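# Seat two lids on their matching boxes by suction

## Task

Place the large lid onto the large box and the small lid onto the small box, each pressed fully down into place. The lids must stay seated on their own, not held there by the robot; at the end, release suction and move the tool away.

## Robot and tools

Robot: one six-joint arm with a suction cup as its only tool. Joints from base outward are waist, shoulder, elbow, forearm roll, wrist pitch and wrist roll. The controlled point is the cup point, the centre of the cup rim when unloaded. The cup points along the cup point's own +z axis. About 4 cm behind the rim the tool body and camera widen, out to roughly 9 cm sideways, so keep that clear of box walls. The only camera is cam_wrist (616x616, fisheye), mounted on the tool.

Frames: the scene frame has its origin on the table surface under the arm base, +z up, and +y to the left when facing along +x. Result lines report end_effector_position in metres and end_effector_quat_wxyz in this frame, plus linear (m/s) and angular (rad/s) velocities. At long reach the reported position can be a little off.

execute_actions takes "actions", a list holding at most one item, and an optional "pictures" boolean. An empty list only reports the state, with images. An action item is {"rows": [...], "steps": n}, with n from 3 to 15 control steps of 1/30 s each. "steps" defaults to 15. Each row is used for one step, and the final row repeats to fill the remaining steps. A wait item is {"steps": n} with n up to 300, counted from the previous result, so thinking time eats into it.

A row is 7 numbers, each in [-1, 1]: dx, dy, dz, rx, ry, rz, suction. The first six are an offset, not a pose. They are expressed in the cup point's own axes and measured from the cup point pose shown in the latest result. Before any result of the scene has shown it, and for later calls inside the same reply, they are measured from where the arm stands when the action begins. Every row counts from that same reference, not from the row before it. Scale: 1.0 equals 0.6 m for dx, dy, dz, and 180 degrees for the rotation vector rx, ry, rz. Setting all offsets to zero does not hold still; it pulls the arm back to the reference pose. Suction turns on for any value above 0.01 and off at 0.01 or below, and keeps its last state.

Each control step, the commanded pose is trimmed to at most 70 mm and 16 degrees from the measured one. Far targets therefore take several actions; read the resulting pose and send the remainder. A result with nothing pending shows a "Hand target" line, the pose the controller is currently heading for. Position beats orientation when both cannot be met.

move takes "target", one 7-number row in the same offset convention and scaling as above, and optional "speed" in m/s (0.002 to 0.5, default 0.25; turning rate capped at twice that in rad/s). It drives a straight path lasting 0.5 to 10 s; longer paths are cut off at 10 s. The suction value is applied when the move starts. It does not avoid obstacles, and the real motion can lag, drift, or overshoot the speed, notably with the arm nearly stretched. The result adds a "move:" line: done means it settled near the target; other endings include off_target, moving, held and fault. limits=paced means the sent pose was trimmed; limits=held means a clearance check blocked some steps, after which the arm may jump ahead quickly.

wait takes "seconds" (0 to 10) and sends nothing new. zoom_image takes "camera" ("cam_wrist") and "region" [x0, y0, x1, y1] in image pixels, top-left origin, at most 504 by 504, and returns an enlarged crop of the latest image. finished_scene takes "scene" (1 or 2), ends that scene for good and reports whether it succeeded; only call it once both lids are seated and released.

Timing: each action's result is captured 3 steps before it finishes; those steps run while the operator is replying, and the simulation keeps running during replies. move and wait do not hold any steps back and always return images.

Gripping: switch suction on and press the 36 mm rim flat onto a smooth flat part of a lid so it seals all round; avoid holes, seams and lid edges. suction_measured near 0 means no seal; 0.83 or more means airtight. part_present turns 1 at 0.50 and back to 0 below 0.45. A held lid sits up to about 12 mm nearer the tool than the cup point suggests, as the cup compresses. Vacuum alone may lift a resting lid. To release, set the lid down so it rests on the box, then switch suction off, and back off at least 15 mm before the cup is surely free. If the cup seals on the table, turn suction off to free it.

Hazards: a "pose unreachable" line or HELD markers mean the clearance check altered or dropped your command (the mount counts as arm). Contact torque hitting a joint load limit (waist and shoulder 302, elbow 142, the three wrist joints 40 N m) or any external force of 144 N stops the arm for 10 s and cancels the rest of the call, with the arm yielding to the contact. The arm is stiff, so aiming even slightly past a firm contact can trigger this; approach slowly and aim just to contact. Faster contact hits harder. Flange force reports estimated external force including held weight, with some error. MOTOR HOT warns of overheating from holding loads; reaching the limit brakes the arm until it cools. Never push or drop anything off the table, avoid slamming or dropping lids, and note that loose objects may occasionally get nudged by an outside disturbance.

Each tool is called after "Call:" as name([rows], argument=value, ...), one row to a line, values as JSON.

## Session

Call:
execute_actions(actions=[])

Scene clock: 0.00 s of 6200.00 s.
end_effector_position=(+0.6447, -0.0172, +0.4533) suction_measured=0.00 part_present=0 end_effector_quat_wxyz=(+0.007, +0.014, +1.000, +0.002) end_effector_velocity=(+0.000, -0.000, -0.000) end_effector_angular_velocity=(+0.001, -0.001, -0.001)
Joint positions: [-0.055  0.168  1.62   0.002  1.355 -0.052]
Joint velocities: [-0.     0.    -0.     0.001 -0.001  0.001]
Joint torques (N m, as the joint torque sensors report them, + toward a larger angle): no reading
Flange force (N, the push that the arm receives, along the end effector's own x y z axes): no reading
Hand target: +0.645, -0.017, +0.453; +0.007, +0.014, +1.000, +0.002

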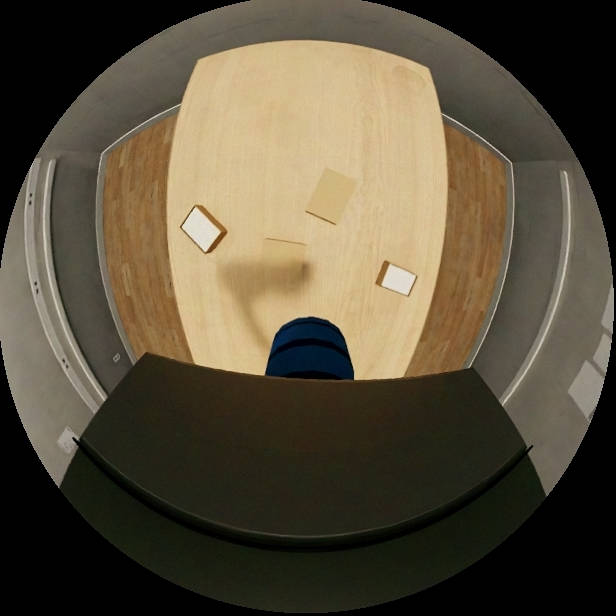

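Call:
move(target=[-0.17,0,0.3,0,0,0,0])

Scene clock: 1.47 s of 6200.00 s.
end_effector_position=(+0.7493, -0.0194, +0.2748) suction_measured=0.00 part_present=0 end_effector_quat_wxyz=(+0.007, +0.014, +1.000, +0.002) end_effector_velocity=(+0.001, -0.001, -0.001) end_effector_angular_velocity=(-0.000, -0.000, -0.001)
Joint positions: [-0.047  0.422  1.622  0.002  1.099 -0.045]
Joint velocities: [-0.001  0.002 -0.     0.    -0.002  0.   ]
Joint torques (N m, as the joint torque sensors report them, + toward a larger angle): [  0.29 -78.65 -37.36   3.5    0.48   0.25]
Flange force (N, the push that the arm receives, along the end effector's own x y z axes): [0.2 -1.1 3.0]
Hand target: +0.749, -0.019, +0.275; +0.007, +0.014, +1.000, +0.002
Off the commanded pose: 0.000 m, 0 deg.
Kept back: nothing.
move: done

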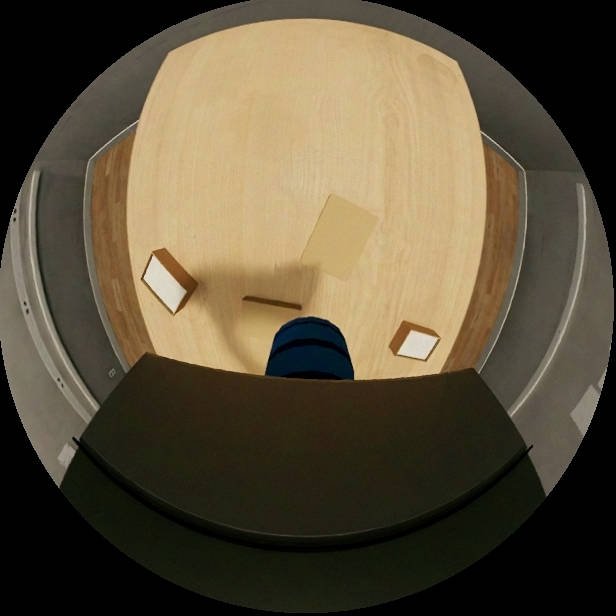

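Call:
move(target=[0,0.09,0.25,0,0,0,0])

Scene clock: 2.73 s of 6200.00 s.
end_effector_position=(+0.7528, +0.0349, +0.1250) suction_measured=0.00 part_present=0 end_effector_quat_wxyz=(+0.007, +0.014, +1.000, +0.002) end_effector_velocity=(+0.001, -0.001, +0.001) end_effector_angular_velocity=(-0.000, -0.002, -0.001)
Joint positions: [0.024 0.56  1.72  0.002 0.862 0.027]
Joint velocities: [-0.001 -0.001 -0.    -0.    -0.002  0.   ]
Joint torques (N m, as the joint torque sensors report them, + toward a larger angle): [  0.21 -84.75 -31.89   3.07   0.44   0.27]
Flange force (N, the push that the arm receives, along the end effector's own x y z axes): [1.8 -1.2 1.1]
Hand target: +0.753, +0.035, +0.125; +0.007, +0.014, +1.000, +0.002
Off the commanded pose: 0.000 m, 0 deg.
Kept back: nothing.
move: done

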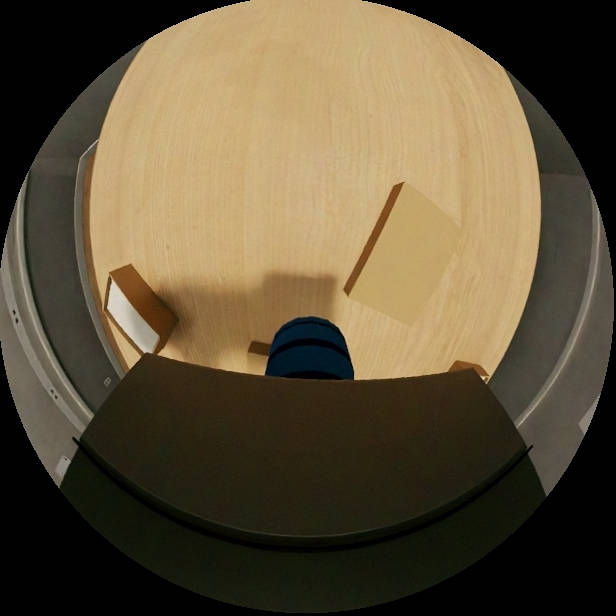

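Call:
move(target=[0.15,0.03,0,0,0,0,0])

Scene clock: 3.73 s of 6200.00 s.
end_effector_position=(+0.6634, +0.0552, +0.1237) suction_measured=0.00 part_present=0 end_effector_quat_wxyz=(+0.007, +0.014, +1.000, +0.002) end_effector_velocity=(+0.000, +0.000, +0.001) end_effector_angular_velocity=(+0.001, -0.002, +0.000)
Joint positions: [0.055 0.453 1.906 0.002 0.783 0.057]
Joint velocities: [ 0.    -0.002  0.001  0.001 -0.001 -0.001]
Joint torques (N m, as the joint torque sensors report them, + toward a larger angle): [ -0.35 -72.06 -30.51   2.57   0.4    0.19]
Flange force (N, the push that the arm receives, along the end effector's own x y z axes): [3.5 -0.7 1.3]
Hand target: +0.663, +0.055, +0.124; +0.007, +0.014, +1.000, +0.002
Off the commanded pose: 0.000 m, 0 deg.
Kept back: nothing.
move: done

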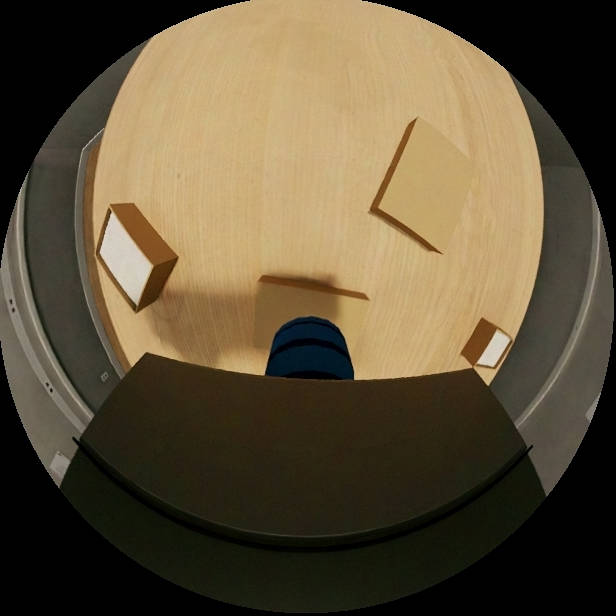

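Call:
move(target=[-0.075,-0.02,0.15,0,0,0,1], speed=0.1)

Scene clock: 5.30 s of 6200.00 s.
end_effector_position=(+0.7094, +0.0422, +0.0343) suction_measured=0.00 part_present=0 end_effector_quat_wxyz=(+0.007, +0.014, +1.000, +0.002) end_effector_velocity=(+0.000, -0.000, -0.001) end_effector_angular_velocity=(-0.000, -0.001, +0.001)
Joint positions: [0.034 0.616 1.847 0.002 0.679 0.037]
Joint velocities: [-0.     0.002 -0.    -0.    -0.002 -0.001]
Joint torques (N m, as the joint torque sensors report them, + toward a larger angle): [  1.28 -84.07 -26.82   2.37   0.34   0.12]
Flange force (N, the push that the arm receives, along the end effector's own x y z axes): [1.7 -2.6 1.6]
Hand target: +0.709, +0.042, +0.034; +0.007, +0.014, +1.000, +0.002
Off the commanded pose: 0.000 m, 0 deg.
Kept back: nothing.
move: done

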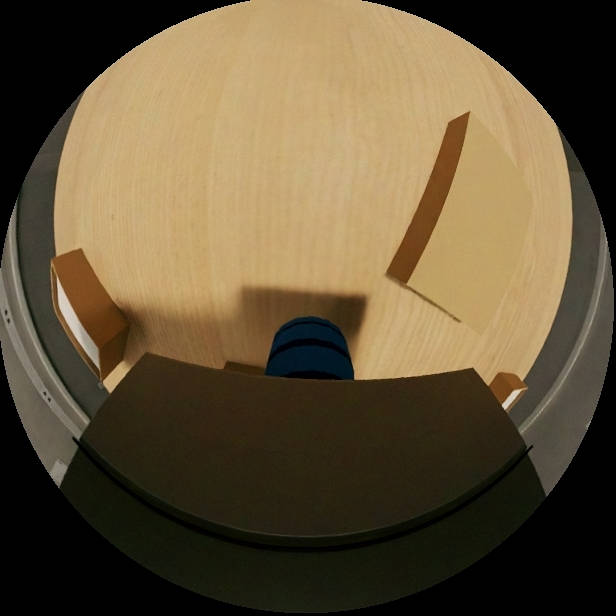

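Call:
move(target=[0,0,0.02,0,0,0,1], speed=0.02)

Scene clock: 6.37 s of 6200.00 s.
end_effector_position=(+0.7096, +0.0422, +0.0223) suction_measured=0.00 part_present=0 end_effector_quat_wxyz=(+0.007, +0.014, +1.000, +0.002) end_effector_velocity=(-0.000, -0.001, +0.000) end_effector_angular_velocity=(-0.000, -0.000, +0.000)
Joint positions: [0.034 0.631 1.849 0.002 0.661 0.037]
Joint velocities: [-0.001 -0.001  0.    -0.     0.    -0.001]
Joint torques (N m, as the joint torque sensors report them, + toward a larger angle): [  0.38 -84.37 -26.57   2.32   0.36   0.22]
Flange force (N, the push that the arm receives, along the end effector's own x y z axes): [3.2 -1.6 0.6]
Hand target: +0.710, +0.042, +0.022; +0.007, +0.014, +1.000, +0.002
Off the commanded pose: 0.000 m, 0 deg.
Kept back: nothing.
move: done

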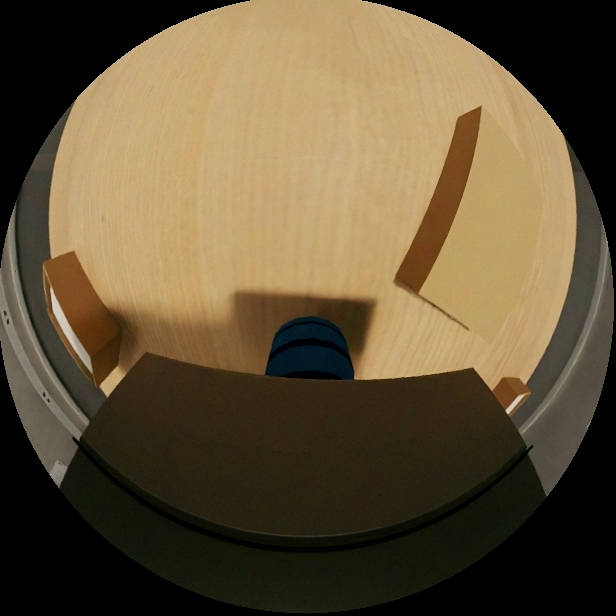

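Call:
move(target=[0,0,0.015,0,0,0,1], speed=0.02)

Scene clock: 7.30 s of 6200.00 s.
end_effector_position=(+0.7097, +0.0422, +0.0134) suction_measured=0.00 part_present=0 end_effector_quat_wxyz=(+0.007, +0.014, +1.000, +0.002) end_effector_velocity=(+0.000, -0.000, +0.001) end_effector_angular_velocity=(-0.000, -0.001, +0.001)
Joint positions: [0.034 0.643 1.851 0.002 0.648 0.037]
Joint velocities: [-0.    -0.001 -0.    -0.    -0.    -0.001]
Joint torques (N m, as the joint torque sensors report them, + toward a larger angle): [  0.6  -84.92 -25.72   2.44   0.46   0.12]
Flange force (N, the push that the arm receives, along the end effector's own x y z axes): [2.4 -1.9 0.6]
Hand target: +0.710, +0.042, +0.013; +0.007, +0.014, +1.000, +0.002
Off the commanded pose: 0.000 m, 0 deg.
Kept back: nothing.
move: done

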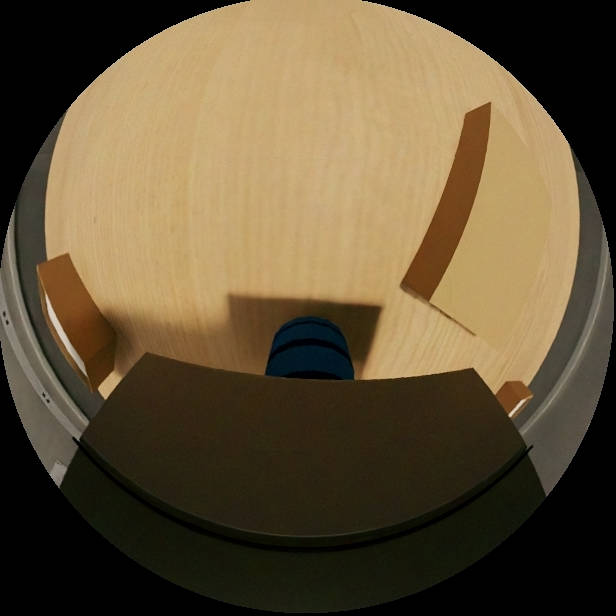

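Call:
move(target=[0,0,0.015,0,0,0,1], speed=0.02)

Scene clock: 8.23 s of 6200.00 s.
end_effector_position=(+0.7098, +0.0422, +0.0044) suction_measured=0.00 part_present=0 end_effector_quat_wxyz=(+0.007, +0.014, +1.000, +0.002) end_effector_velocity=(-0.001, -0.000, -0.001) end_effector_angular_velocity=(-0.000, +0.002, +0.000)
Joint positions: [0.034 0.655 1.852 0.002 0.634 0.037]
Joint velocities: [-0.     0.002  0.    -0.    -0.    -0.   ]
Joint torques (N m, as the joint torque sensors report them, + toward a larger angle): [  0.24 -85.98 -25.47   2.29   0.43   0.16]
Flange force (N, the push that the arm receives, along the end effector's own x y z axes): [1.7 -1.6 2.8]
Hand target: +0.710, +0.042, +0.004; +0.007, +0.014, +1.000, +0.002
Off the commanded pose: 0.000 m, 0 deg.
Kept back: nothing.
move: done

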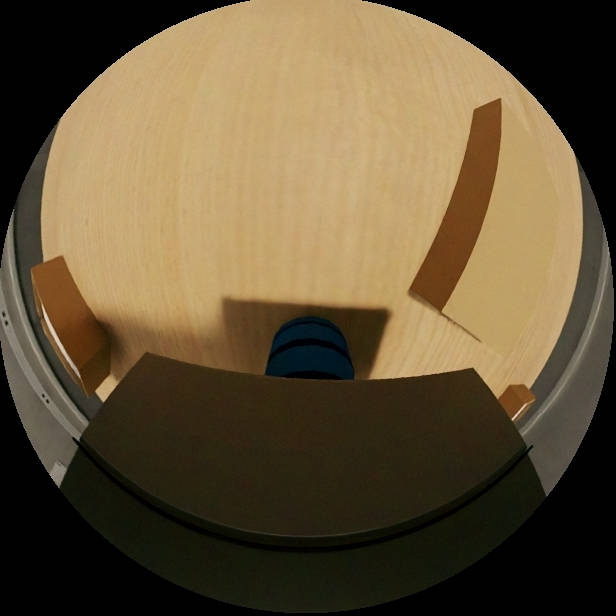

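Call:
move(target=[0,0,0.015,0,0,0,1], speed=0.02)

Scene clock: 9.17 s of 6200.00 s.
end_effector_position=(+0.7099, +0.0423, -0.0047) suction_measured=0.90 part_present=1 end_effector_quat_wxyz=(+0.007, +0.014, +1.000, +0.002) end_effector_velocity=(+0.001, -0.000, -0.000) end_effector_angular_velocity=(+0.001, -0.002, -0.003)
Joint positions: [0.034 0.668 1.853 0.002 0.621 0.037]
Joint velocities: [-0.     0.    -0.     0.001 -0.002  0.001]
Joint torques (N m, as the joint torque sensors report them, + toward a larger angle): [   1.13 -110.53  -35.27    2.21    0.7     0.24]
Flange force (N, the push that the arm receives, along the end effector's own x y z axes): [0.7 -2.4 35.8]
Hand target: +0.710, +0.042, -0.005; +0.007, +0.014, +1.000, +0.002
Off the commanded pose: 0.000 m, 0 deg.
Kept back: nothing.
move: done

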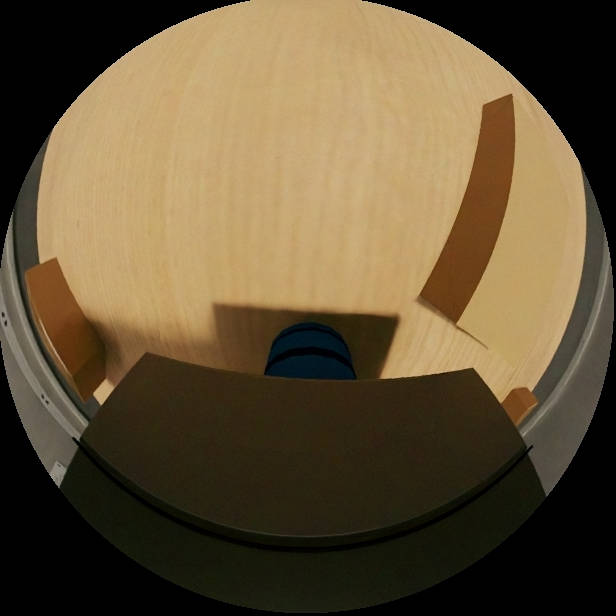

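Call:
move(target=[0.2,0,-0.2,0,0,0,0])

Scene clock: 10.50 s of 6200.00 s.
end_effector_position=(+0.5882, +0.0451, +0.1136) suction_measured=0.00 part_present=0 end_effector_quat_wxyz=(+0.007, +0.014, +1.000, +0.002) end_effector_velocity=(-0.001, +0.001, -0.001) end_effector_angular_velocity=(+0.000, +0.002, -0.001)
Joint positions: [0.042 0.374 2.061 0.002 0.707 0.044]
Joint velocities: [0.001 0.001 0.    0.    0.    0.001]
Joint torques (N m, as the joint torque sensors report them, + toward a larger angle): [  0.61 -61.93 -27.92   2.56   0.5    0.07]
Flange force (N, the push that the arm receives, along the end effector's own x y z axes): [3.0 -2.0 1.5]
Hand target: +0.588, +0.045, +0.114; +0.007, +0.014, +1.000, +0.002
Off the commanded pose: 0.000 m, 0 deg.
Kept back: nothing.
move: done

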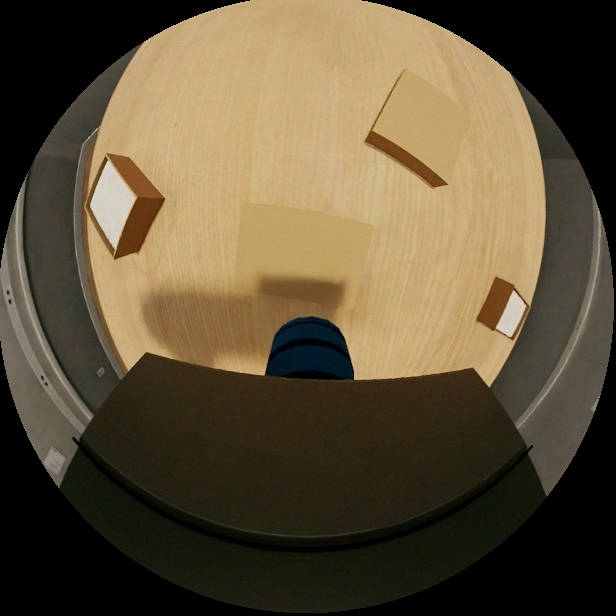

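Call:
move(target=[-0.095,0,0.14,0,0,0,1], speed=0.1)

Scene clock: 12.07 s of 6200.00 s.
end_effector_position=(+0.6464, +0.0438, +0.0304) suction_measured=0.00 part_present=0 end_effector_quat_wxyz=(+0.007, +0.014, +1.000, +0.002) end_effector_velocity=(+0.000, -0.000, +0.000) end_effector_angular_velocity=(-0.000, -0.000, -0.000)
Joint positions: [0.038 0.555 1.978 0.002 0.609 0.04 ]
Joint velocities: [-0. -0. -0. -0.  0. -0.]
Joint torques (N m, as the joint torque sensors report them, + toward a larger angle): [  0.5  -76.63 -24.32   2.15   0.54   0.29]
Flange force (N, the push that the arm receives, along the end effector's own x y z axes): [1.6 -1.9 1.7]
Hand target: +0.646, +0.044, +0.030; +0.007, +0.014, +1.000, +0.002
Off the commanded pose: 0.000 m, 0 deg.
Kept back: nothing.
move: done

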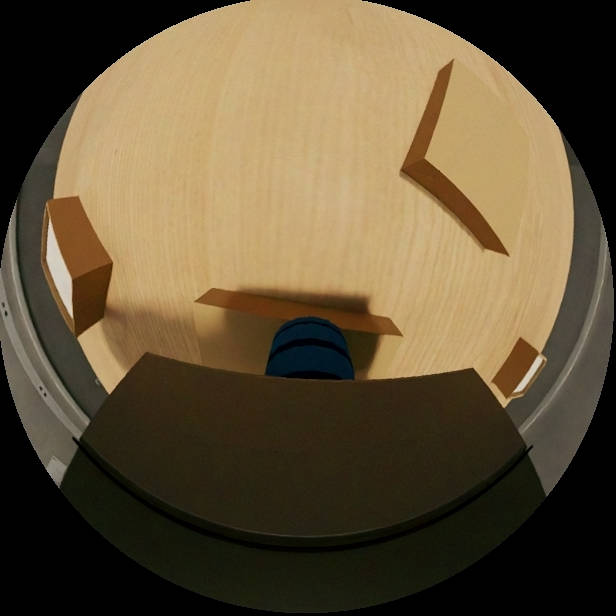

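Call:
move(target=[0.02,0,0.02,0,0,0,1], speed=0.02)

Scene clock: 13.37 s of 6200.00 s.
end_effector_position=(+0.6346, +0.0441, +0.0182) suction_measured=0.84 part_present=1 end_effector_quat_wxyz=(+0.007, +0.014, +1.000, +0.002) end_effector_velocity=(+0.001, -0.000, +0.001) end_effector_angular_velocity=(-0.000, -0.003, +0.001)
Joint positions: [0.039 0.561 2.005 0.002 0.576 0.041]
Joint velocities: [-0.    -0.001  0.    -0.    -0.002 -0.001]
Joint torques (N m, as the joint torque sensors report them, + toward a larger angle): [  1.25 -75.74 -23.25   2.13   0.49   0.24]
Flange force (N, the push that the arm receives, along the end effector's own x y z axes): [1.9 -2.9 0.7]
Hand target: +0.635, +0.044, +0.018; +0.007, +0.014, +1.000, +0.002
Off the commanded pose: 0.000 m, 0 deg.
Kept back: nothing.
move: done

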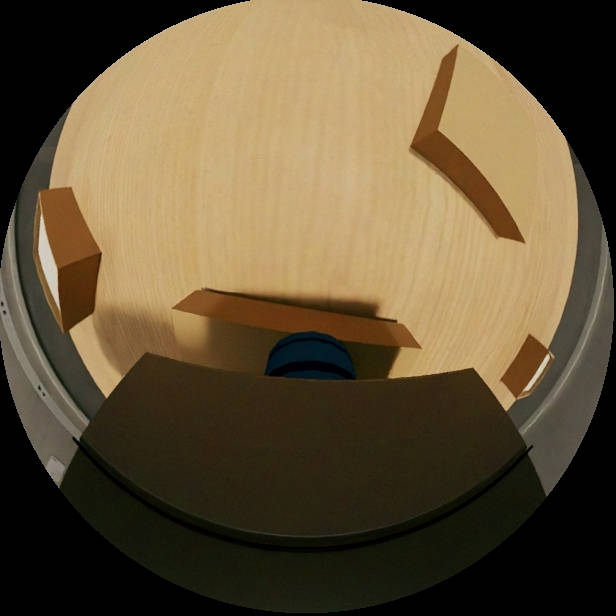

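Call:
move(target=[0.25,-0.52,-0.25,0,0,0,1])

Scene clock: 15.53 s of 6200.00 s.
end_effector_position=(+0.4746, -0.2643, +0.1652) suction_measured=0.85 part_present=1 end_effector_quat_wxyz=(+0.007, +0.014, +1.000, +0.002) end_effector_velocity=(+0.000, -0.001, +0.000) end_effector_angular_velocity=(-0.002, -0.002, -0.000)
Joint positions: [-0.547  0.242  2.116  0.002  0.785 -0.544]
Joint velocities: [-0.001 -0.    -0.    -0.001 -0.002 -0.001]
Joint torques (N m, as the joint torque sensors report them, + toward a larger angle): [  0.85 -51.79 -30.03   2.83   0.43   0.14]
Flange force (N, the push that the arm receives, along the end effector's own x y z axes): [3.4 0.2 1.2]
Hand target: +0.475, -0.264, +0.165; +0.008, +0.014, +1.000, +0.002
Off the commanded pose: 0.001 m, 0 deg.
Kept back: nothing.
move: done

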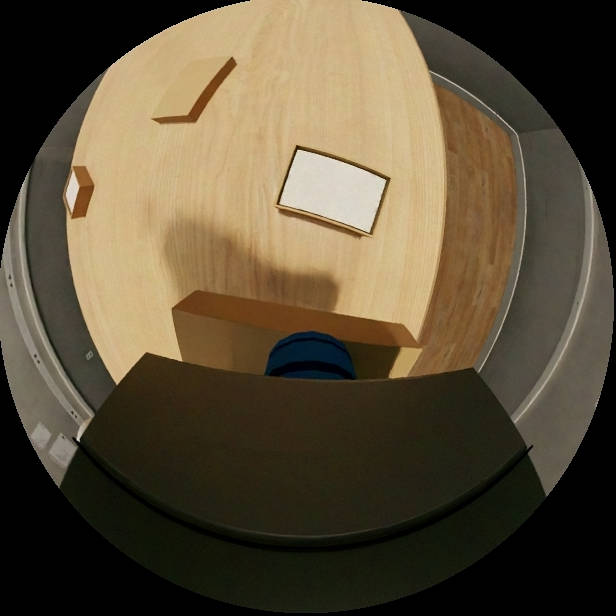

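Call:
move(target=[-0.17,-0.05,0.05,0,0,0.05,1])

Scene clock: 16.63 s of 6200.00 s.
end_effector_position=(+0.5762, -0.2969, +0.1366) suction_measured=0.85 part_present=1 end_effector_quat_wxyz=(+0.007, +0.092, +0.996, +0.003) end_effector_velocity=(+0.000, -0.001, -0.000) end_effector_angular_velocity=(-0.001, -0.000, +0.000)
Joint positions: [-0.505  0.413  1.934  0.002  0.795 -0.345]
Joint velocities: [-0.001  0.001 -0.001 -0.001 -0.001 -0.001]
Joint torques (N m, as the joint torque sensors report them, + toward a larger angle): [  1.36 -68.19 -30.34   2.86   0.62   0.42]
Flange force (N, the push that the arm receives, along the end effector's own x y z axes): [4.5 -1.0 0.8]
Hand target: +0.576, -0.297, +0.137; +0.007, +0.092, +0.996, +0.003
Off the commanded pose: 0.000 m, 0 deg.
Kept back: nothing.
move: done

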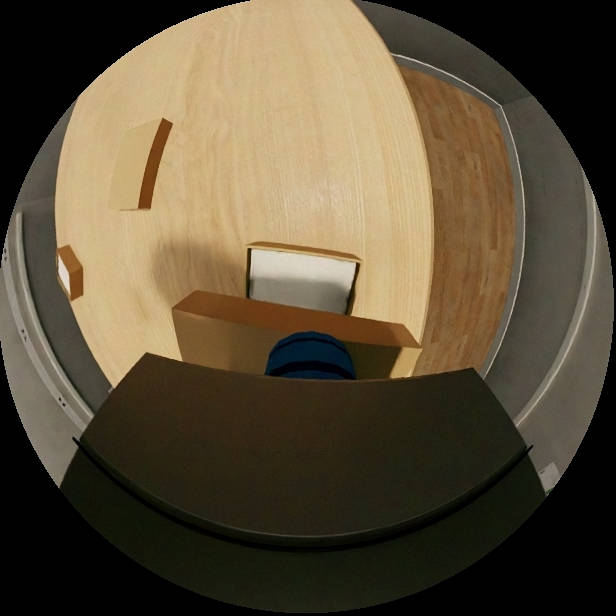

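Aligned. Forward more and lower.

Call:
move(target=[-0.09,0,0.07,0,0,0,1], speed=0.1)

Scene clock: 17.87 s of 6200.00 s.
end_effector_position=(+0.6299, -0.3066, +0.0954) suction_measured=0.85 part_present=1 end_effector_quat_wxyz=(+0.007, +0.092, +0.996, +0.002) end_effector_velocity=(-0.000, -0.001, -0.001) end_effector_angular_velocity=(+0.002, +0.001, -0.003)
Joint positions: [-0.478  0.526  1.847  0.002  0.769 -0.319]
Joint velocities: [-0.001  0.002 -0.001  0.001  0.001  0.001]
Joint torques (N m, as the joint torque sensors report them, + toward a larger angle): [  0.34 -78.86 -29.93   2.72   0.4    0.25]
Flange force (N, the push that the arm receives, along the end effector's own x y z axes): [3.6 0.3 1.1]
Hand target: +0.630, -0.307, +0.095; +0.007, +0.092, +0.996, +0.002
Off the commanded pose: 0.000 m, 0 deg.
Kept back: nothing.
move: done

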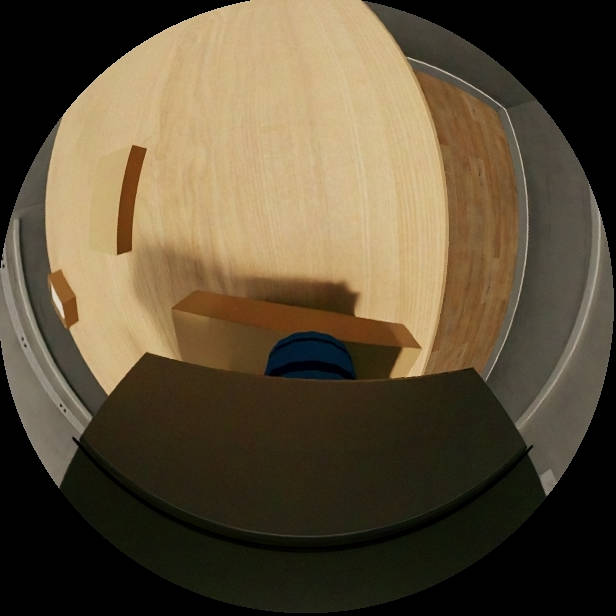

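Call:
move(target=[0.04,0,0.03,0,0,0,1], speed=0.05)

Scene clock: 18.97 s of 6200.00 s.
end_effector_position=(+0.6066, -0.3022, +0.0771) suction_measured=0.85 part_present=1 end_effector_quat_wxyz=(+0.007, +0.092, +0.996, +0.002) end_effector_velocity=(-0.002, -0.001, +0.000) end_effector_angular_velocity=(+0.001, +0.003, -0.000)
Joint positions: [-0.49   0.522  1.902  0.002  0.718 -0.33 ]
Joint velocities: [-0.002 -0.     0.001 -0.001  0.003 -0.001]
Joint torques (N m, as the joint torque sensors report them, + toward a larger angle): [  1.52 -77.24 -28.25   2.56   0.55   0.2 ]
Flange force (N, the push that the arm receives, along the end effector's own x y z axes): [3.4 -1.7 1.9]
Hand target: +0.607, -0.302, +0.077; +0.007, +0.092, +0.996, +0.002
Off the commanded pose: 0.000 m, 0 deg.
Kept back: nothing.
move: done

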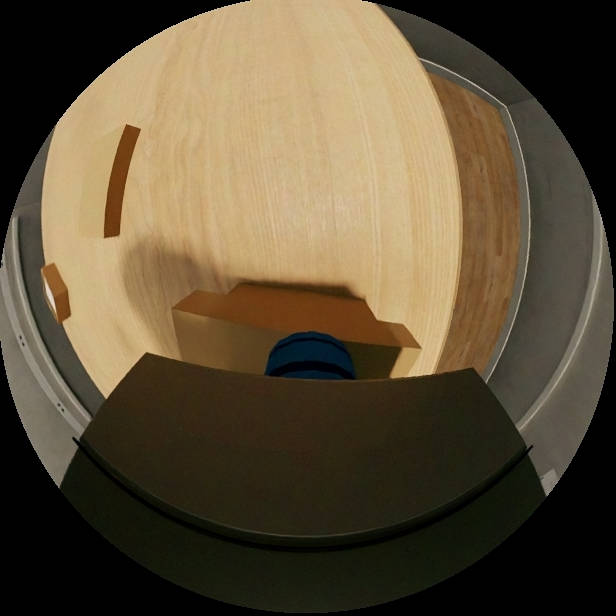

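Box wall just peeks out; go forward 1 cm and down.

Call:
move(target=[-0.018,0,0.03,0,0,0,1], speed=0.03)

Scene clock: 20.17 s of 6200.00 s.
end_effector_position=(+0.6174, -0.3041, +0.0592) suction_measured=0.85 part_present=1 end_effector_quat_wxyz=(+0.007, +0.092, +0.996, +0.002) end_effector_velocity=(+0.000, -0.001, -0.001) end_effector_angular_velocity=(+0.000, +0.000, -0.001)
Joint positions: [-0.484  0.557  1.886  0.002  0.699 -0.325]
Joint velocities: [-0.001  0.002 -0.     0.001 -0.002  0.   ]
Joint torques (N m, as the joint torque sensors report them, + toward a larger angle): [  1.74 -79.93 -27.53   2.41   0.47   0.21]
Flange force (N, the push that the arm receives, along the end effector's own x y z axes): [2.7 -2.2 2.5]
Hand target: +0.617, -0.304, +0.059; +0.007, +0.092, +0.996, +0.002
Off the commanded pose: 0.000 m, 0 deg.
Kept back: nothing.
move: done

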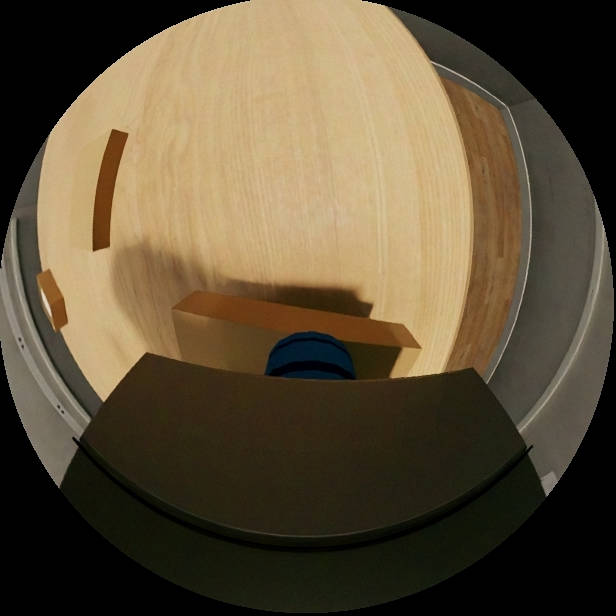

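Call:
move(target=[0,0,0.025,0,0,0,1], speed=0.02)

Scene clock: 21.37 s of 6200.00 s.
end_effector_position=(+0.6177, -0.3041, +0.0443) suction_measured=0.85 part_present=1 end_effector_quat_wxyz=(+0.007, +0.092, +0.996, +0.002) end_effector_velocity=(-0.000, -0.000, -0.000) end_effector_angular_velocity=(+0.000, +0.001, +0.001)
Joint positions: [-0.484  0.576  1.89   0.002  0.675 -0.325]
Joint velocities: [-0.     0.     0.    -0.    -0.    -0.001]
Joint torques (N m, as the joint torque sensors report them, + toward a larger angle): [  0.48 -75.96 -22.21   2.53   0.91   0.33]
Flange force (N, the push that the arm receives, along the end effector's own x y z axes): [-1.1 -1.3 -5.3]
Hand target: +0.618, -0.304, +0.044; +0.007, +0.092, +0.996, +0.002
Off the commanded pose: 0.000 m, 0 deg.
Kept back: nothing.
move: done

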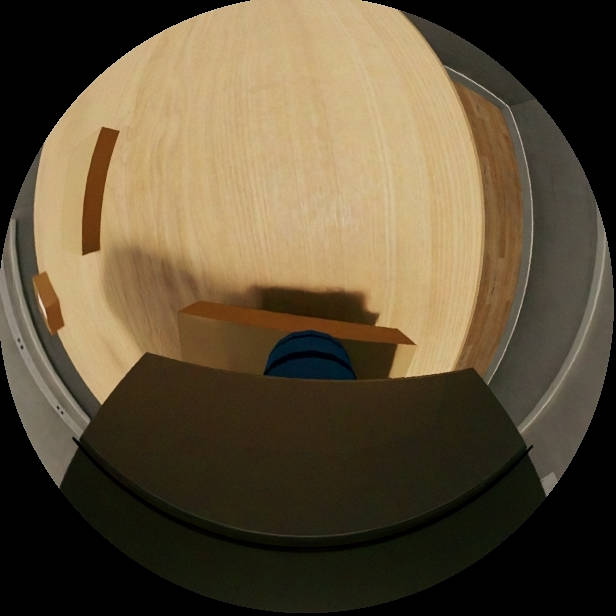

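Contact. Release and back up to inspect.

Call:
move(target=[0.2,0,-0.2,0,0,0,0], speed=0.15)

Scene clock: 23.10 s of 6200.00 s.
end_effector_position=(+0.4979, -0.2826, +0.1626) suction_measured=0.00 part_present=0 end_effector_quat_wxyz=(+0.007, +0.092, +0.996, +0.002) end_effector_velocity=(+0.000, -0.000, -0.001) end_effector_angular_velocity=(+0.000, -0.000, +0.001)
Joint positions: [-0.551  0.284  2.063  0.002  0.794 -0.392]
Joint velocities: [-0.     0.001 -0.     0.    -0.001 -0.001]
Joint torques (N m, as the joint torque sensors report them, + toward a larger angle): [  1.13 -56.34 -30.27   2.79   0.44   0.26]
Flange force (N, the push that the arm receives, along the end effector's own x y z axes): [3.3 -1.2 1.3]
Hand target: +0.498, -0.283, +0.163; +0.007, +0.092, +0.996, +0.002
Off the commanded pose: 0.000 m, 0 deg.
Kept back: nothing.
move: done

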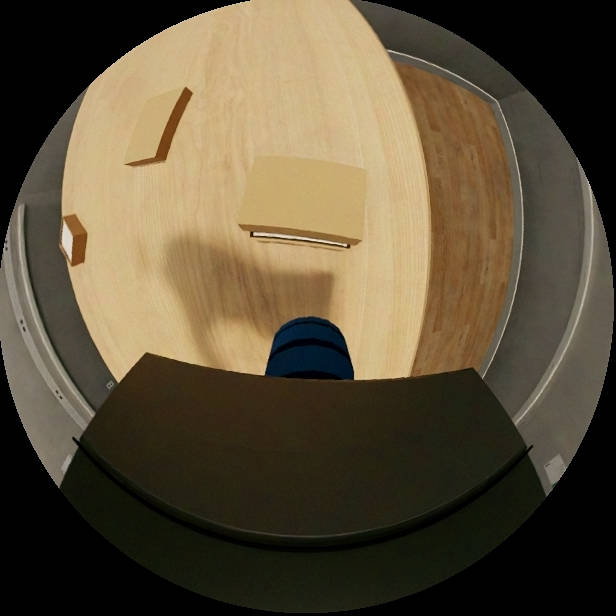

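Call:
move(target=[-0.2,0,0.195,0,0,0,1], speed=0.1)

Call:
move(target=[0.0,0,-0.04,0,0,0,1], speed=0.05)

Call:
move(target=[0.02,0,0,0,0,0,1], speed=0.03)

Call:
move(target=[0,0,0.06,0,0,0,1], speed=0.02)

Scene clock: 25.33 s of 6200.00 s.
end_effector_position=(+0.6176, -0.3041, +0.0472) suction_measured=0.00 part_present=0 end_effector_quat_wxyz=(+0.007, +0.092, +0.996, +0.002) end_effector_velocity=(-0.000, -0.000, +0.000) end_effector_angular_velocity=(-0.000, +0.001, +0.001)
Joint positions: [-0.484  0.572  1.89   0.002  0.68  -0.325]
Joint velocities: [-0.     0.    -0.    -0.001  0.001 -0.001]
Joint torques (N m, as the joint torque sensors report them, + toward a larger angle): [  1.07 -80.96 -26.16   2.52   0.47   0.25]
Flange force (N, the push that the arm receives, along the end effector's own x y z axes): [0.8 -1.4 2.4]
Hand target: +0.618, -0.304, +0.047; +0.007, +0.092, +0.996, +0.002
Off the commanded pose: 0.000 m, 0 deg.
Kept back: nothing.
move: done

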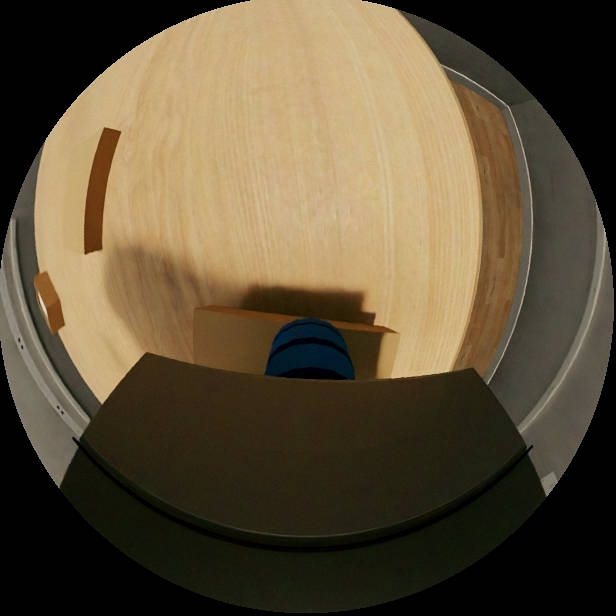

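Scene clock: 26.07 s of 6200.00 s.
end_effector_position=(+0.6172, -0.3041, +0.0712) suction_measured=0.00 part_present=0 end_effector_quat_wxyz=(+0.007, +0.092, +0.996, +0.002) end_effector_velocity=(-0.000, -0.000, +0.000) end_effector_angular_velocity=(-0.001, -0.000, +0.001)
Joint positions: [-0.484  0.541  1.883  0.002  0.718 -0.325]
Joint velocities: [-0.    -0.     0.    -0.001 -0.    -0.   ]
Joint torques (N m, as the joint torque sensors report them, + toward a larger angle): [  0.39 -79.91 -27.88   2.61   0.38   0.26]
Flange force (N, the push that the arm receives, along the end effector's own x y z axes): [0.7 -0.3 3.2]
Hand target: +0.617, -0.304, +0.071; +0.007, +0.092, +0.996, +0.002
Off the commanded pose: 0.000 m, 0 deg.
Kept back: nothing.
move: done

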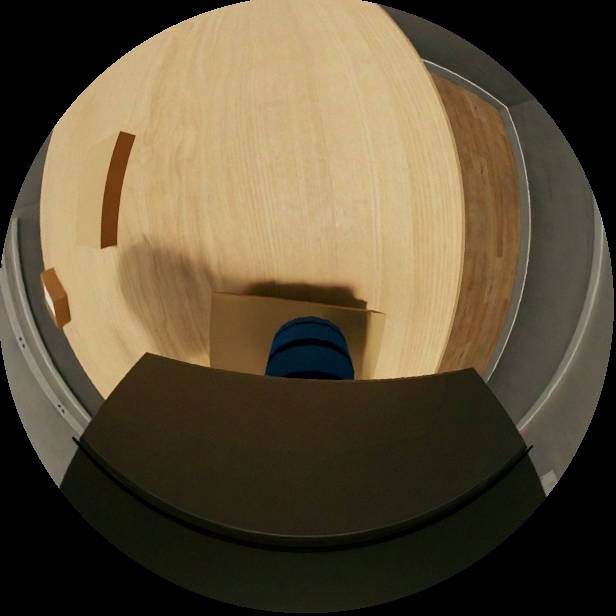

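Scene clock: 26.77 s of 6200.00 s.
end_effector_position=(+0.6055, -0.3020, +0.0711) suction_measured=0.00 part_present=0 end_effector_quat_wxyz=(+0.007, +0.092, +0.996, +0.002) end_effector_velocity=(+0.000, +0.000, +0.001) end_effector_angular_velocity=(-0.001, -0.002, -0.000)
Joint positions: [-0.49   0.529  1.906  0.002  0.707 -0.331]
Joint velocities: [ 0.    -0.001  0.001  0.001 -0.002 -0.001]
Joint torques (N m, as the joint torque sensors report them, + toward a larger angle): [  0.86 -76.55 -27.51   2.51   0.51   0.16]
Flange force (N, the push that the arm receives, along the end effector's own x y z axes): [3.0 -0.1 0.4]
Hand target: +0.605, -0.302, +0.071; +0.007, +0.092, +0.996, +0.002
Off the commanded pose: 0.000 m, 0 deg.
Kept back: nothing.
move: done

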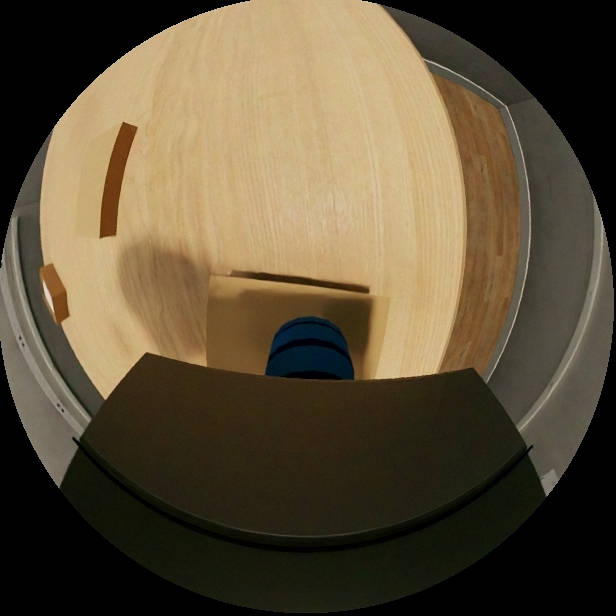

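Scene clock: 28.80 s of 6200.00 s.
end_effector_position=(+0.6061, -0.3020, +0.0353) suction_measured=0.84 part_present=1 end_effector_quat_wxyz=(+0.007, +0.092, +0.996, +0.002) end_effector_velocity=(-0.001, -0.001, -0.002) end_effector_angular_velocity=(-0.000, +0.000, +0.000)
Joint positions: [-0.49   0.576  1.916  0.002  0.649 -0.331]
Joint velocities: [-0.001  0.002  0.001 -0.001 -0.003 -0.   ]
Joint torques (N m, as the joint torque sensors report them, + toward a larger angle): [  0.94 -24.9   -2.74   2.47  -1.87   0.16]
Flange force (N, the push that the arm receives, along the end effector's own x y z axes): [8.8 1.2 -82.1]
Hand target: +0.606, -0.302, +0.035; +0.007, +0.092, +0.996, +0.002
Off the commanded pose: 0.000 m, 0 deg.
Kept back: nothing.
move: done

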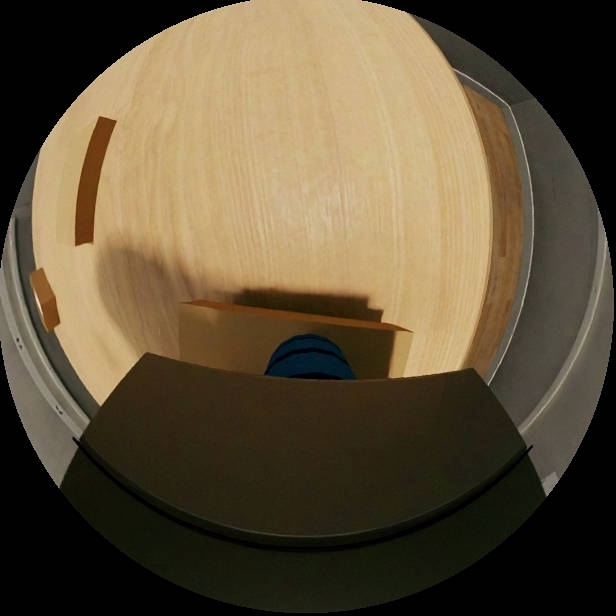

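Now gripped; lift, shift back, lower.

Call:
move(target=[0,0,-0.06,0,0,0,1], speed=0.05)

Call:
move(target=[0.02,0,0,0,0,0,1], speed=0.03)

Call:
move(target=[0,0,0.05,0,0,0,1], speed=0.02)

Scene clock: 30.87 s of 6200.00 s.
end_effector_position=(+0.6056, -0.3020, +0.0713) suction_measured=0.85 part_present=1 end_effector_quat_wxyz=(+0.007, +0.092, +0.996, +0.002) end_effector_velocity=(+0.001, +0.001, +0.000) end_effector_angular_velocity=(-0.000, -0.001, -0.000)
Joint positions: [-0.49   0.528  1.906  0.002  0.707 -0.331]
Joint velocities: [ 0.001 -0.    -0.     0.    -0.001  0.001]
Joint torques (N m, as the joint torque sensors report them, + toward a larger angle): [  0.43 -77.17 -27.44   2.49   0.37   0.15]
Flange force (N, the push that the arm receives, along the end effector's own x y z axes): [1.8 0.5 1.3]
Hand target: +0.606, -0.302, +0.071; +0.007, +0.092, +0.996, +0.002
Off the commanded pose: 0.000 m, 0 deg.
Kept back: nothing.
move: done

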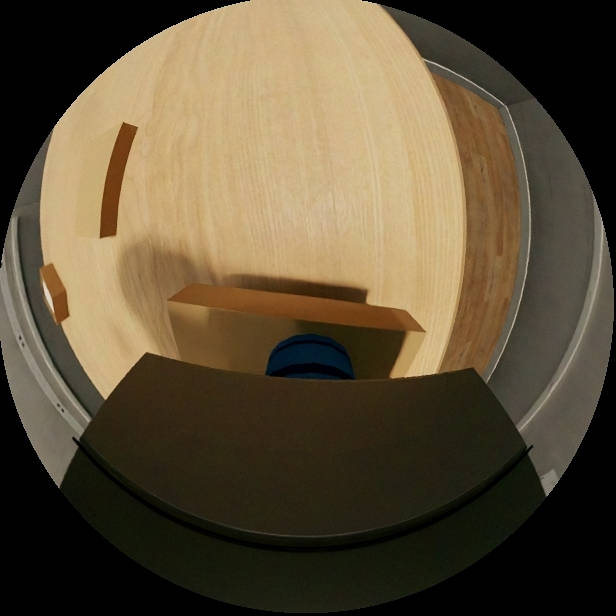

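Scene clock: 31.57 s of 6200.00 s.
end_effector_position=(+0.5938, -0.2999, +0.0711) suction_measured=0.85 part_present=1 end_effector_quat_wxyz=(+0.007, +0.092, +0.996, +0.002) end_effector_velocity=(-0.000, -0.000, +0.000) end_effector_angular_velocity=(-0.000, -0.001, -0.001)
Joint positions: [-0.496  0.516  1.93   0.002  0.696 -0.337]
Joint velocities: [-0.    -0.001  0.001  0.    -0.001  0.001]
Joint torques (N m, as the joint torque sensors report them, + toward a larger angle): [  1.06 -76.72 -27.15   2.48   0.52   0.24]
Flange force (N, the push that the arm receives, along the end effector's own x y z axes): [1.5 -1.1 2.6]
Hand target: +0.594, -0.300, +0.071; +0.007, +0.092, +0.996, +0.002
Off the commanded pose: 0.000 m, 0 deg.
Kept back: nothing.
move: done

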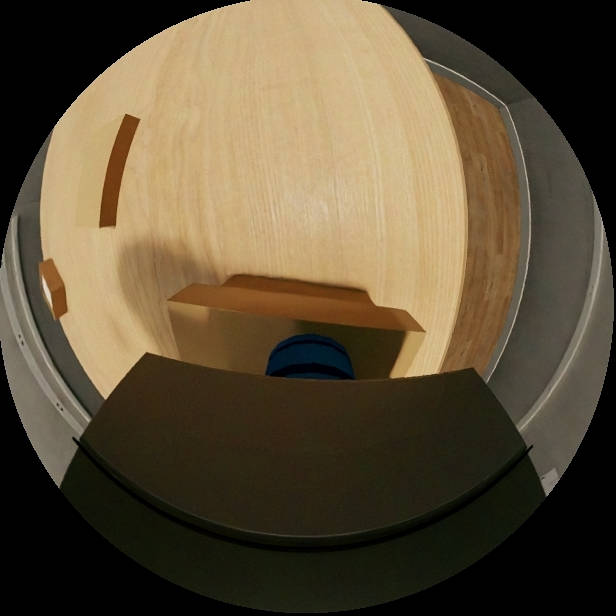

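Scene clock: 33.30 s of 6200.00 s.
end_effector_position=(+0.5943, -0.2999, +0.0412) suction_measured=0.85 part_present=1 end_effector_quat_wxyz=(+0.008, +0.092, +0.996, +0.002) end_effector_velocity=(-0.000, -0.000, -0.000) end_effector_angular_velocity=(+0.001, +0.001, -0.002)
Joint positions: [-0.496  0.556  1.939  0.002  0.647 -0.337]
Joint velocities: [-0.     0.     0.     0.     0.     0.001]
Joint torques (N m, as the joint torque sensors report them, + toward a larger angle): [  0.83 -67.38 -15.35   2.15   1.9    0.17]
Flange force (N, the push that the arm receives, along the end effector's own x y z axes): [-6.3 -3.0 -13.1]
Hand target: +0.594, -0.300, +0.041; +0.007, +0.092, +0.996, +0.002
Off the commanded pose: 0.000 m, 0 deg.
Kept back: nothing.
move: done

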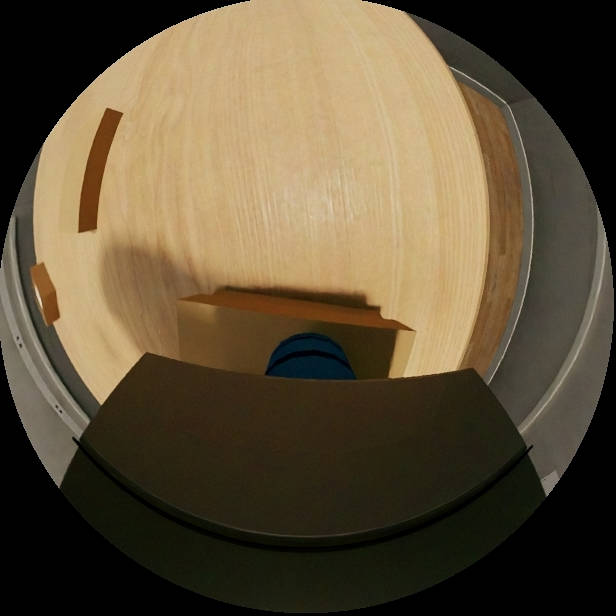

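Call:
move(target=[0.013,0,-0.04,0,0,0,1], speed=0.03)

Call:
move(target=[0,0,0.04,0,0,0,1], speed=0.02)

Scene clock: 34.63 s of 6200.00 s.
end_effector_position=(+0.5863, -0.2985, +0.0650) suction_measured=0.85 part_present=1 end_effector_quat_wxyz=(+0.008, +0.092, +0.996, +0.002) end_effector_velocity=(-0.000, +0.000, +0.000) end_effector_angular_velocity=(-0.000, +0.001, +0.001)
Joint positions: [-0.5    0.515  1.947  0.002  0.679 -0.34 ]
Joint velocities: [ 0.    -0.001  0.    -0.001  0.001 -0.   ]
Joint torques (N m, as the joint torque sensors report them, + toward a larger angle): [  0.85 -75.12 -27.41   2.36   0.44   0.25]
Flange force (N, the push that the arm receives, along the end effector's own x y z axes): [4.1 0.0 1.1]
Hand target: +0.586, -0.298, +0.065; +0.008, +0.092, +0.996, +0.002
Off the commanded pose: 0.000 m, 0 deg.
Kept back: nothing.
move: done

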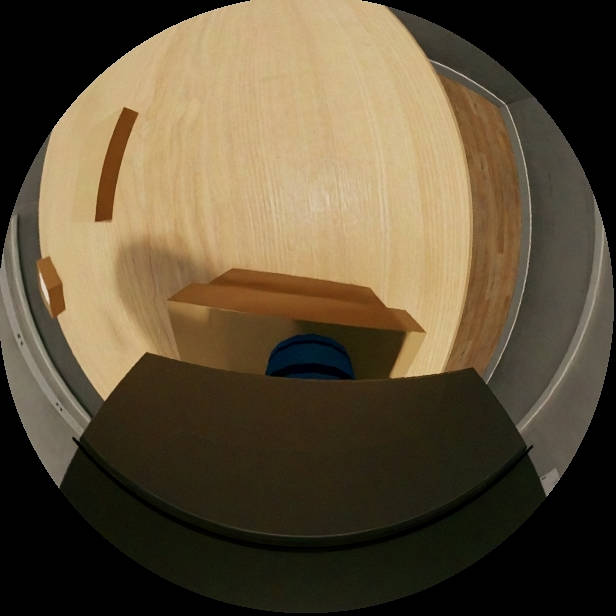

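Scene clock: 36.07 s of 6200.00 s.
end_effector_position=(+0.5866, -0.2984, +0.0411) suction_measured=0.85 part_present=1 end_effector_quat_wxyz=(+0.008, +0.092, +0.996, +0.002) end_effector_velocity=(-0.000, +0.001, -0.000) end_effector_angular_velocity=(+0.000, +0.002, +0.003)
Joint positions: [-0.5    0.548  1.954  0.002  0.639 -0.34 ]
Joint velocities: [ 0.002  0.     0.    -0.001  0.001  0.   ]
Joint torques (N m, as the joint torque sensors report them, + toward a larger angle): [  0.71 -77.69 -25.79   2.32   0.41   0.26]
Flange force (N, the push that the arm receives, along the end effector's own x y z axes): [2.4 0.4 2.0]
Hand target: +0.587, -0.298, +0.041; +0.008, +0.092, +0.996, +0.002
Off the commanded pose: 0.000 m, 0 deg.
Kept back: nothing.
move: done

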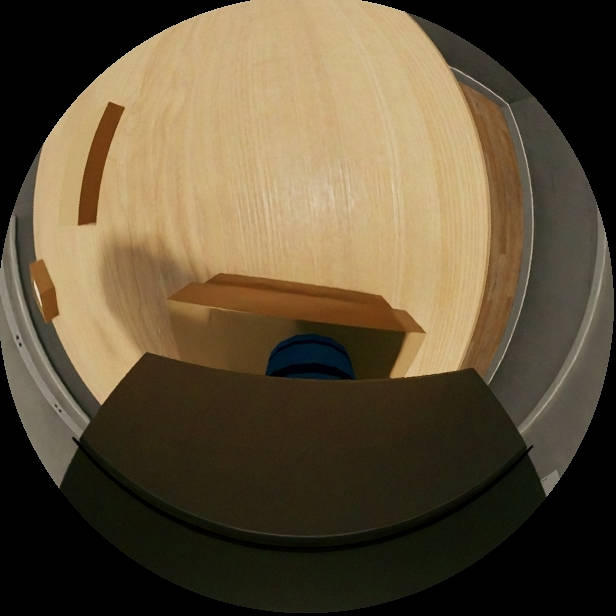

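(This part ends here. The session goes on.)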